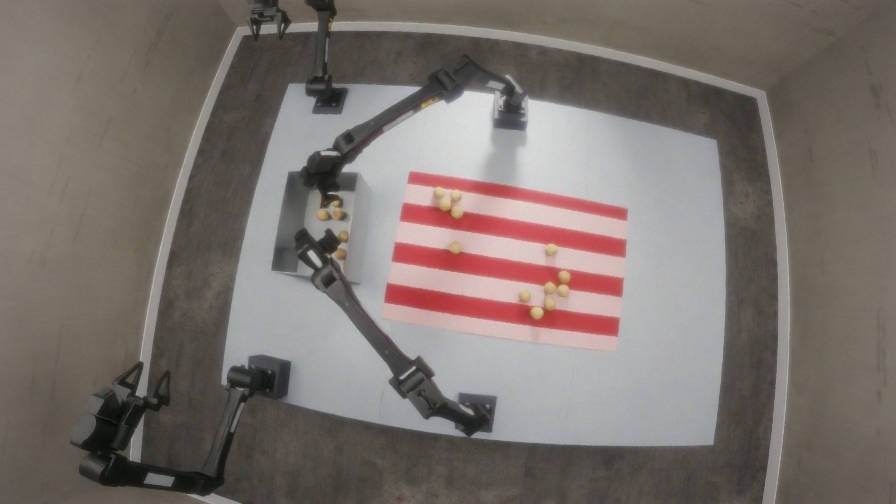

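Scene clock: 110.00 s.
arm1.joint_positions: joint1_rad=+0.005 joint2_rad=+0.432 joint3_rad=+1.481 joint4_rad=-1.525 joint5_rad=+0.011 joint6_rad=+0.013 gripper_m=+0.095
arm1.joint_status: not commanded
arm1.hand: x=-0.8697 y=+0.5313 z=+1.3047 quat_wxyz=(-0.367, -0.606, -0.604, +0.365) (m; scene frame)
arm2.joint_positions: joint1_rad=+0.005 joint2_rad=+0.420 joint3_rad=+1.457 joint4_rad=-1.541 joint5_rad=+0.015 joint6_rad=-0.012 gripper_m=+0.094
arm2.joint_status: not commanded
arm2.hand: x=-0.8701 y=-0.5362 z=+1.3765 quat_wxyz=(-0.367, +0.613, -0.605, -0.352) (m; scene frame)
arm3.joint_positions: joint1_rad=-0.894 joint2_rad=+1.297 joint3_rad=+1.502 joint4_rad=-1.193 joint5_rad=+0.014 joint6_rad=+0.012 gripper_m=+0.093
arm3.joint_status: all done
arm3.hand: x=-0.3710 y=+0.3244 z=+1.1937 quat_wxyz=(-0.098, -0.898, -0.333, +0.271) (m; scene frame)
arm4.joint_positions: joint1_rad=+0.836 joint2_rad=+1.289 joint3_rad=+1.505 joint4_rad=-1.193 joint5_rad=+0.016 joint6_rad=+0.008 gripper_m=+0.093
arm4.joint_status: all done
arm4.hand: x=-0.3662 y=-0.3245 z=+1.1379 quat_wxyz=(-0.115, +0.891, -0.344, -0.272) (m; scene frame)
pictures: none
No camera images: the call's "cameras" was empty. Leave "cameras" out to get every camera's image.

Scene clock: 111.53 s.
arm1.joint_positions: joint1_rad=+0.005 joint2_rad=+0.432 joint3_rad=+1.481 joint4_rad=-1.525 joint5_rad=+0.011 joint6_rad=+0.013 gripper_m=+0.095
arm1.joint_status: not commanded
arm1.hand: x=-0.8697 y=+0.5313 z=+1.3047 quat_wxyz=(-0.367, -0.606, -0.604, +0.365) (m; scene frame)
arm2.joint_positions: joint1_rad=+0.005 joint2_rad=+0.420 joint3_rad=+1.457 joint4_rad=-1.541 joint5_rad=+0.015 joint6_rad=-0.012 gripper_m=+0.094
arm2.joint_status: not commanded
arm2.hand: x=-0.8701 y=-0.5362 z=+1.3765 quat_wxyz=(-0.367, +0.613, -0.605, -0.352) (m; scene frame)
arm3.joint_positions: joint1_rad=-0.278 joint2_rad=+1.297 joint3_rad=+1.502 joint4_rad=-1.193 joint5_rad=+0.014 joint6_rad=+0.012 gripper_m=+0.093
arm3.joint_status: all done
arm3.hand: x=-0.1144 y=+0.1696 z=+1.1934 quat_wxyz=(-0.175, -0.755, -0.590, +0.229) (m; scene frame)
arm4.joint_positions: joint1_rad=-0.272 joint2_rad=+1.293 joint3_rad=+1.505 joint4_rad=-1.193 joint5_rad=+0.016 joint6_rad=+0.007 gripper_m=+0.093
arm4.joint_status: all done
arm4.hand: x=+0.1314 y=-0.1790 z=+1.1387 quat_wxyz=(-0.238, +0.576, -0.762, -0.175) (m; scene frame)
pictures: none
No camera images: the call's "cameras" was empty. Leave "cameras" out to get every camera's image.

Scene clock: 113.30 s.
arm1.joint_positions: joint1_rad=+0.005 joint2_rad=+0.432 joint3_rad=+1.481 joint4_rad=-1.525 joint5_rad=+0.011 joint6_rad=+0.013 gripper_m=+0.095
arm1.joint_status: not commanded
arm1.hand: x=-0.8697 y=+0.5313 z=+1.3047 quat_wxyz=(-0.367, -0.606, -0.604, +0.365) (m; scene frame)
arm2.joint_positions: joint1_rad=+0.005 joint2_rad=+0.420 joint3_rad=+1.457 joint4_rad=-1.541 joint5_rad=+0.015 joint6_rad=-0.012 gripper_m=+0.094
arm2.joint_status: not commanded
arm2.hand: x=-0.8701 y=-0.5362 z=+1.3765 quat_wxyz=(-0.367, +0.613, -0.605, -0.352) (m; scene frame)
arm3.joint_positions: joint1_rad=-0.278 joint2_rad=+2.192 joint3_rad=+1.751 joint4_rad=-0.977 joint5_rad=+0.014 joint6_rad=+0.012 gripper_m=+0.093
arm3.joint_status: all done
arm3.hand: x=-0.1570 y=-0.0121 z=+0.8006 quat_wxyz=(-0.042, -0.785, -0.615, +0.065) (m; scene frame)
arm4.joint_positions: joint1_rad=-0.272 joint2_rad=+1.854 joint3_rad=+1.365 joint4_rad=-1.096 joint5_rad=+0.016 joint6_rad=+0.007 gripper_m=+0.093
arm4.joint_status: all done
arm4.hand: x=+0.1405 y=-0.1433 z=+0.7997 quat_wxyz=(-0.003, +0.605, -0.796, +0.007) (m; scene frame)
pictures: arm3_cam_wrist, arm4_cam_wrist
Images, in order (width x height): arm3_cam_wrist 896x504, arm4_cam_wrist 896x504.

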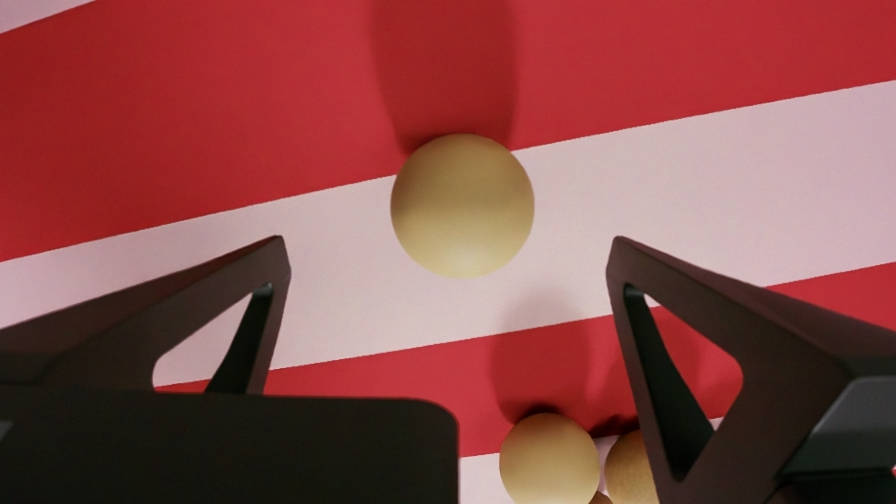

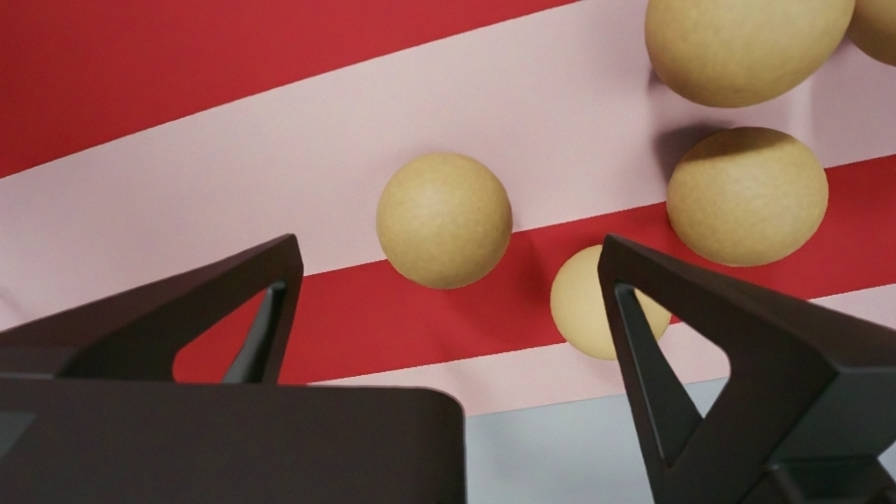

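Call:
execute_actions(actions=[{"arm4":{"joints":{"joint2_rad":1.945,"joint6_rad":-0.4,"gripper_m":0.072}},"arm3":{"joints":{"joint2_rad":2.25,"joint4_rad":-0.925}}}], cameras=[])

Call:
execute_actions(actions=[{"arm4":{"joints":{"gripper_m":0.03}},"arm3":{"joints":{"gripper_m":0.03}}}], cameras=[])

Call:
execute_actions(actions=[{"arm4":{"joints":{"joint2_rad":1.3,"joint3_rad":1.5,"joint4_rad":-1.2}},"arm3":{"joints":{"joint2_rad":1.3,"joint3_rad":1.5,"joint4_rad":-1.2}}}], cameras=[])

Call:
execute_actions(actions=[{"arm4":{"joints":{"joint1_rad":0.83,"joint6_rad":0}},"arm3":{"joints":{"joint1_rad":-0.89}}}], cameras=[])

Call:
execute_actions(actions=[{"arm4":{"joints":{"joint2_rad":2.128,"joint3_rad":2.3,"joint4_rad":-0.8}},"arm3":{"joints":{"joint2_rad":2.252,"joint3_rad":2.30,"joint4_rad":-0.65}}}], cameras=[])

Call:
execute_actions(actions=[{"arm4":{"joints":{"gripper_m":0.093}},"arm3":{"joints":{"gripper_m":0.093}}}], cameras=["cam_high"])

Call:
execute_actions(actions=[{"arm4":{"joints":{"joint2_rad":1.3,"joint3_rad":1.5,"joint4_rad":-1.2}},"arm3":{"joints":{"joint2_rad":1.3,"joint3_rad":1.5,"joint4_rad":-1.2,"joint6_rad":-0.7}}}], cameras=[])

Call:
execute_actions(actions=[{"arm4":{"joints":{"joint1_rad":-0.408,"joint6_rad":0.52}},"arm3":{"joints":{"joint1_rad":-0.356,"joint6_rad":-1.38}}}], cameras=[])

Call:
execute_actions(actions=[{"arm4":{"joints":{"joint2_rad":1.725,"joint3_rad":1.225,"joint4_rad":-1.03}},"arm3":{"joints":{"joint2_rad":1.962,"joint3_rad":1.405,"joint4_rad":-0.991}}}], cameras=["arm3_cam_wrist","arm4_cam_wrist"])

Scene clock: 130.73 s.
arm1.joint_positions: joint1_rad=+0.005 joint2_rad=+0.432 joint3_rad=+1.481 joint4_rad=-1.525 joint5_rad=+0.011 joint6_rad=+0.013 gripper_m=+0.095
arm1.joint_status: not commanded
arm1.hand: x=-0.8697 y=+0.5313 z=+1.3047 quat_wxyz=(-0.367, -0.606, -0.604, +0.365) (m; scene frame)
arm2.joint_positions: joint1_rad=+0.005 joint2_rad=+0.420 joint3_rad=+1.457 joint4_rad=-1.541 joint5_rad=+0.015 joint6_rad=-0.012 gripper_m=+0.094
arm2.joint_status: not commanded
arm2.hand: x=-0.8701 y=-0.5362 z=+1.3765 quat_wxyz=(-0.367, +0.613, -0.605, -0.352) (m; scene frame)
arm3.joint_positions: joint1_rad=-0.278 joint2_rad=+2.253 joint3_rad=+1.751 joint4_rad=-0.937 joint5_rad=+0.014 joint6_rad=+0.012 gripper_m=+0.093
arm3.joint_status: all done
arm3.hand: x=-0.1571 y=-0.0124 z=+0.7620 quat_wxyz=(-0.036, -0.785, -0.615, +0.057) (m; scene frame)
arm4.joint_positions: joint1_rad=-0.272 joint2_rad=+1.940 joint3_rad=+1.365 joint4_rad=-1.096 joint5_rad=+0.016 joint6_rad=-0.390 gripper_m=+0.072
arm4.joint_status: all done
arm4.hand: x=+0.1383 y=-0.1514 z=+0.7563 quat_wxyz=(+0.037, +0.750, -0.660, +0.026) (m; scene frame)
pictures: none
No camera images: the call's "cameras" was empty. Leave "cameras" out to get every camera's image.

Scene clock: 131.37 s.
arm1.joint_positions: joint1_rad=+0.005 joint2_rad=+0.432 joint3_rad=+1.481 joint4_rad=-1.525 joint5_rad=+0.011 joint6_rad=+0.013 gripper_m=+0.095
arm1.joint_status: not commanded
arm1.hand: x=-0.8697 y=+0.5313 z=+1.3047 quat_wxyz=(-0.367, -0.606, -0.604, +0.365) (m; scene frame)
arm2.joint_positions: joint1_rad=+0.005 joint2_rad=+0.420 joint3_rad=+1.457 joint4_rad=-1.541 joint5_rad=+0.015 joint6_rad=-0.012 gripper_m=+0.094
arm2.joint_status: not commanded
arm2.hand: x=-0.8701 y=-0.5362 z=+1.3765 quat_wxyz=(-0.367, +0.613, -0.605, -0.352) (m; scene frame)
arm3.joint_positions: joint1_rad=-0.278 joint2_rad=+2.253 joint3_rad=+1.751 joint4_rad=-0.937 joint5_rad=+0.014 joint6_rad=+0.012 gripper_m=+0.047
arm3.joint_status: gripper_m off_target (ended at +0.047, target +0.030)
arm3.hand: x=-0.1571 y=-0.0124 z=+0.7620 quat_wxyz=(-0.036, -0.785, -0.615, +0.057) (m; scene frame)
arm4.joint_positions: joint1_rad=-0.272 joint2_rad=+1.940 joint3_rad=+1.365 joint4_rad=-1.096 joint5_rad=+0.016 joint6_rad=-0.391 gripper_m=+0.048
arm4.joint_status: gripper_m off_target (ended at +0.048, target +0.030)
arm4.hand: x=+0.1383 y=-0.1514 z=+0.7563 quat_wxyz=(+0.037, +0.750, -0.660, +0.026) (m; scene frame)
pictures: none
No camera images: the call's "cameras" was empty. Leave "cameras" out to get every camera's image.

Scene clock: 133.10 s.
arm1.joint_positions: joint1_rad=+0.005 joint2_rad=+0.432 joint3_rad=+1.481 joint4_rad=-1.525 joint5_rad=+0.011 joint6_rad=+0.013 gripper_m=+0.095
arm1.joint_status: not commanded
arm1.hand: x=-0.8697 y=+0.5313 z=+1.3047 quat_wxyz=(-0.367, -0.606, -0.604, +0.365) (m; scene frame)
arm2.joint_positions: joint1_rad=+0.005 joint2_rad=+0.420 joint3_rad=+1.457 joint4_rad=-1.541 joint5_rad=+0.015 joint6_rad=-0.012 gripper_m=+0.094
arm2.joint_status: not commanded
arm2.hand: x=-0.8701 y=-0.5362 z=+1.3765 quat_wxyz=(-0.367, +0.613, -0.605, -0.352) (m; scene frame)
arm3.joint_positions: joint1_rad=-0.278 joint2_rad=+1.303 joint3_rad=+1.487 joint4_rad=-1.191 joint5_rad=+0.014 joint6_rad=+0.012 gripper_m=+0.047
arm3.joint_status: all done
arm3.hand: x=-0.1144 y=+0.1697 z=+1.1830 quat_wxyz=(-0.169, -0.757, -0.591, +0.222) (m; scene frame)
arm4.joint_positions: joint1_rad=-0.272 joint2_rad=+1.296 joint3_rad=+1.479 joint4_rad=-1.192 joint5_rad=+0.016 joint6_rad=-0.391 gripper_m=+0.048
arm4.joint_status: all done
arm4.hand: x=+0.1308 y=-0.1811 z=+1.1242 quat_wxyz=(-0.256, +0.718, -0.636, -0.119) (m; scene frame)
pictures: none
No camera images: the call's "cameras" was empty. Leave "cameras" out to get every camera's image.

Scene clock: 134.63 s.
arm1.joint_positions: joint1_rad=+0.005 joint2_rad=+0.432 joint3_rad=+1.481 joint4_rad=-1.525 joint5_rad=+0.011 joint6_rad=+0.013 gripper_m=+0.095
arm1.joint_status: not commanded
arm1.hand: x=-0.8697 y=+0.5313 z=+1.3047 quat_wxyz=(-0.367, -0.606, -0.604, +0.365) (m; scene frame)
arm2.joint_positions: joint1_rad=+0.005 joint2_rad=+0.420 joint3_rad=+1.457 joint4_rad=-1.541 joint5_rad=+0.015 joint6_rad=-0.012 gripper_m=+0.094
arm2.joint_status: not commanded
arm2.hand: x=-0.8701 y=-0.5362 z=+1.3765 quat_wxyz=(-0.367, +0.613, -0.605, -0.352) (m; scene frame)
arm3.joint_positions: joint1_rad=-0.895 joint2_rad=+1.303 joint3_rad=+1.487 joint4_rad=-1.191 joint5_rad=+0.014 joint6_rad=+0.012 gripper_m=+0.047
arm3.joint_status: all done
arm3.hand: x=-0.3715 y=+0.3249 z=+1.1831 quat_wxyz=(-0.094, -0.901, -0.333, +0.262) (m; scene frame)
arm4.joint_positions: joint1_rad=+0.834 joint2_rad=+1.296 joint3_rad=+1.479 joint4_rad=-1.192 joint5_rad=+0.016 joint6_rad=-0.009 gripper_m=+0.048
arm4.joint_status: all done
arm4.hand: x=-0.3646 y=-0.3248 z=+1.1220 quat_wxyz=(-0.112, +0.898, -0.339, -0.257) (m; scene frame)
pictures: none
No camera images: the call's "cameras" was empty. Leave "cameras" out to get every camera's image.

Scene clock: 136.60 s.
arm1.joint_positions: joint1_rad=+0.005 joint2_rad=+0.432 joint3_rad=+1.481 joint4_rad=-1.525 joint5_rad=+0.011 joint6_rad=+0.013 gripper_m=+0.095
arm1.joint_status: not commanded
arm1.hand: x=-0.8697 y=+0.5313 z=+1.3047 quat_wxyz=(-0.367, -0.606, -0.604, +0.365) (m; scene frame)
arm2.joint_positions: joint1_rad=+0.005 joint2_rad=+0.420 joint3_rad=+1.457 joint4_rad=-1.541 joint5_rad=+0.015 joint6_rad=-0.012 gripper_m=+0.094
arm2.joint_status: not commanded
arm2.hand: x=-0.8701 y=-0.5362 z=+1.3765 quat_wxyz=(-0.367, +0.613, -0.605, -0.352) (m; scene frame)
arm3.joint_positions: joint1_rad=-0.895 joint2_rad=+2.265 joint3_rad=+2.239 joint4_rad=-0.667 joint5_rad=+0.014 joint6_rad=+0.012 gripper_m=+0.047
arm3.joint_status: all done
arm3.hand: x=-0.6661 y=+0.0642 z=+1.0189 quat_wxyz=(-0.147, -0.849, -0.313, +0.399) (m; scene frame)
arm4.joint_positions: joint1_rad=+0.834 joint2_rad=+2.150 joint3_rad=+2.235 joint4_rad=-0.813 joint5_rad=+0.016 joint6_rad=-0.009 gripper_m=+0.048
arm4.joint_status: all done
arm4.hand: x=-0.6324 y=-0.0845 z=+1.0289 quat_wxyz=(-0.159, +0.852, -0.322, -0.380) (m; scene frame)
pictures: none
No camera images: the call's "cameras" was empty. Leave "cameras" out to get every camera's image.

Scene clock: 137.23 s.
arm1.joint_positions: joint1_rad=+0.005 joint2_rad=+0.432 joint3_rad=+1.481 joint4_rad=-1.525 joint5_rad=+0.011 joint6_rad=+0.013 gripper_m=+0.095
arm1.joint_status: not commanded
arm1.hand: x=-0.8697 y=+0.5313 z=+1.3047 quat_wxyz=(-0.367, -0.606, -0.604, +0.365) (m; scene frame)
arm2.joint_positions: joint1_rad=+0.005 joint2_rad=+0.420 joint3_rad=+1.457 joint4_rad=-1.541 joint5_rad=+0.015 joint6_rad=-0.012 gripper_m=+0.094
arm2.joint_status: not commanded
arm2.hand: x=-0.8701 y=-0.5362 z=+1.3765 quat_wxyz=(-0.367, +0.613, -0.605, -0.352) (m; scene frame)
arm3.joint_positions: joint1_rad=-0.895 joint2_rad=+2.265 joint3_rad=+2.239 joint4_rad=-0.667 joint5_rad=+0.014 joint6_rad=+0.012 gripper_m=+0.093
arm3.joint_status: all done
arm3.hand: x=-0.6661 y=+0.0642 z=+1.0189 quat_wxyz=(-0.147, -0.849, -0.313, +0.399) (m; scene frame)
arm4.joint_positions: joint1_rad=+0.834 joint2_rad=+2.150 joint3_rad=+2.235 joint4_rad=-0.813 joint5_rad=+0.016 joint6_rad=-0.009 gripper_m=+0.093
arm4.joint_status: all done
arm4.hand: x=-0.6324 y=-0.0845 z=+1.0289 quat_wxyz=(-0.159, +0.852, -0.322, -0.380) (m; scene frame)
pictures: cam_high
Images, in order (width x height): cam_high 896x504.

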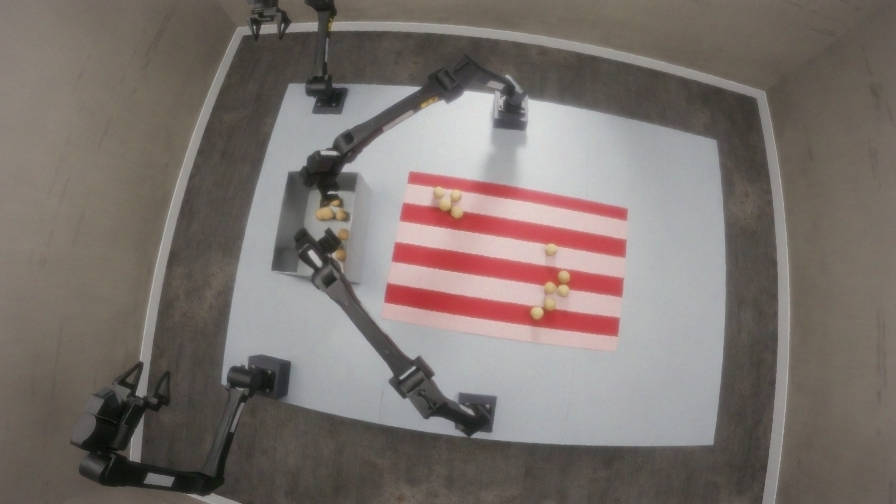

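Scene clock: 138.97 s.
arm1.joint_positions: joint1_rad=+0.005 joint2_rad=+0.432 joint3_rad=+1.481 joint4_rad=-1.525 joint5_rad=+0.011 joint6_rad=+0.013 gripper_m=+0.095
arm1.joint_status: not commanded
arm1.hand: x=-0.8697 y=+0.5313 z=+1.3047 quat_wxyz=(-0.367, -0.606, -0.604, +0.365) (m; scene frame)
arm2.joint_positions: joint1_rad=+0.005 joint2_rad=+0.420 joint3_rad=+1.457 joint4_rad=-1.541 joint5_rad=+0.015 joint6_rad=-0.012 gripper_m=+0.094
arm2.joint_status: not commanded
arm2.hand: x=-0.8701 y=-0.5362 z=+1.3765 quat_wxyz=(-0.367, +0.613, -0.605, -0.352) (m; scene frame)
arm3.joint_positions: joint1_rad=-0.895 joint2_rad=+1.297 joint3_rad=+1.502 joint4_rad=-1.193 joint5_rad=+0.014 joint6_rad=-0.692 gripper_m=+0.093
arm3.joint_status: all done
arm3.hand: x=-0.3715 y=+0.3250 z=+1.1937 quat_wxyz=(+0.002, -0.729, -0.621, +0.288) (m; scene frame)
arm4.joint_positions: joint1_rad=+0.834 joint2_rad=+1.289 joint3_rad=+1.505 joint4_rad=-1.193 joint5_rad=+0.016 joint6_rad=-0.009 gripper_m=+0.093
arm4.joint_status: all done
arm4.hand: x=-0.3657 y=-0.3240 z=+1.1381 quat_wxyz=(-0.117, +0.894, -0.338, -0.271) (m; scene frame)
pictures: none
No camera images: the call's "cameras" was empty. Leave "cameras" out to get every camera's image.

Scene clock: 140.63 s.
arm1.joint_positions: joint1_rad=+0.005 joint2_rad=+0.432 joint3_rad=+1.481 joint4_rad=-1.525 joint5_rad=+0.011 joint6_rad=+0.013 gripper_m=+0.095
arm1.joint_status: not commanded
arm1.hand: x=-0.8697 y=+0.5313 z=+1.3047 quat_wxyz=(-0.367, -0.606, -0.604, +0.365) (m; scene frame)
arm2.joint_positions: joint1_rad=+0.005 joint2_rad=+0.420 joint3_rad=+1.457 joint4_rad=-1.541 joint5_rad=+0.015 joint6_rad=-0.012 gripper_m=+0.094
arm2.joint_status: not commanded
arm2.hand: x=-0.8701 y=-0.5362 z=+1.3765 quat_wxyz=(-0.367, +0.613, -0.605, -0.352) (m; scene frame)
arm3.joint_positions: joint1_rad=-0.350 joint2_rad=+1.297 joint3_rad=+1.502 joint4_rad=-1.193 joint5_rad=+0.014 joint6_rad=-1.372 gripper_m=+0.093
arm3.joint_status: all done
arm3.hand: x=-0.1489 y=+0.1792 z=+1.1934 quat_wxyz=(+0.022, -0.239, -0.927, +0.287) (m; scene frame)
arm4.joint_positions: joint1_rad=-0.413 joint2_rad=+1.295 joint3_rad=+1.505 joint4_rad=-1.193 joint5_rad=+0.016 joint6_rad=+0.511 gripper_m=+0.093
arm4.joint_status: all done
arm4.hand: x=+0.1968 y=-0.2016 z=+1.1375 quat_wxyz=(-0.201, +0.305, -0.906, -0.215) (m; scene frame)
pictures: none
No camera images: the call's "cameras" was empty. Leave "cameras" out to get every camera's image.

Scene clock: 142.13 s.
arm1.joint_positions: joint1_rad=+0.005 joint2_rad=+0.432 joint3_rad=+1.481 joint4_rad=-1.525 joint5_rad=+0.011 joint6_rad=+0.013 gripper_m=+0.095
arm1.joint_status: not commanded
arm1.hand: x=-0.8697 y=+0.5313 z=+1.3047 quat_wxyz=(-0.367, -0.606, -0.604, +0.365) (m; scene frame)
arm2.joint_positions: joint1_rad=+0.005 joint2_rad=+0.420 joint3_rad=+1.457 joint4_rad=-1.541 joint5_rad=+0.015 joint6_rad=-0.012 gripper_m=+0.094
arm2.joint_status: not commanded
arm2.hand: x=-0.8701 y=-0.5362 z=+1.3765 quat_wxyz=(-0.367, +0.613, -0.605, -0.352) (m; scene frame)
arm3.joint_positions: joint1_rad=-0.350 joint2_rad=+1.976 joint3_rad=+1.390 joint4_rad=-0.998 joint5_rad=+0.014 joint6_rad=-1.373 gripper_m=+0.093
arm3.joint_status: all done
arm3.hand: x=-0.1654 y=+0.1270 z=+0.8020 quat_wxyz=(+0.007, -0.247, -0.969, -0.006) (m; scene frame)
arm4.joint_positions: joint1_rad=-0.413 joint2_rad=+1.744 joint3_rad=+1.202 joint4_rad=-1.037 joint5_rad=+0.016 joint6_rad=+0.511 gripper_m=+0.093
arm4.joint_status: all done
arm4.hand: x=+0.1916 y=-0.2112 z=+0.7980 quat_wxyz=(-0.006, +0.322, -0.947, +0.003) (m; scene frame)
pictures: arm3_cam_wrist, arm4_cam_wrist
Images, in order (width x height): arm3_cam_wrist 896x504, arm4_cam_wrist 896x504.

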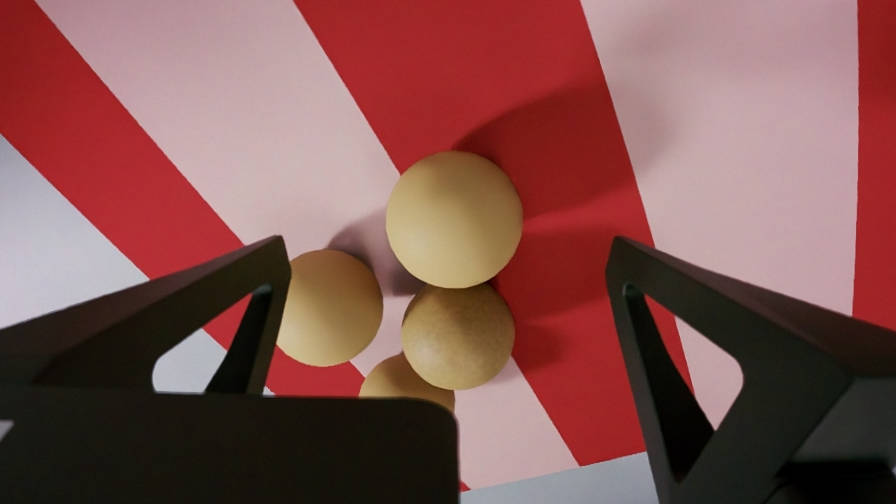

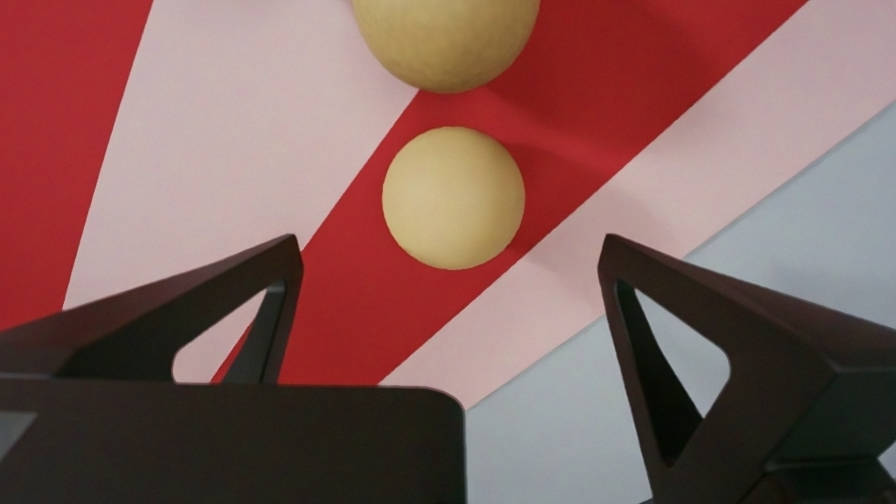

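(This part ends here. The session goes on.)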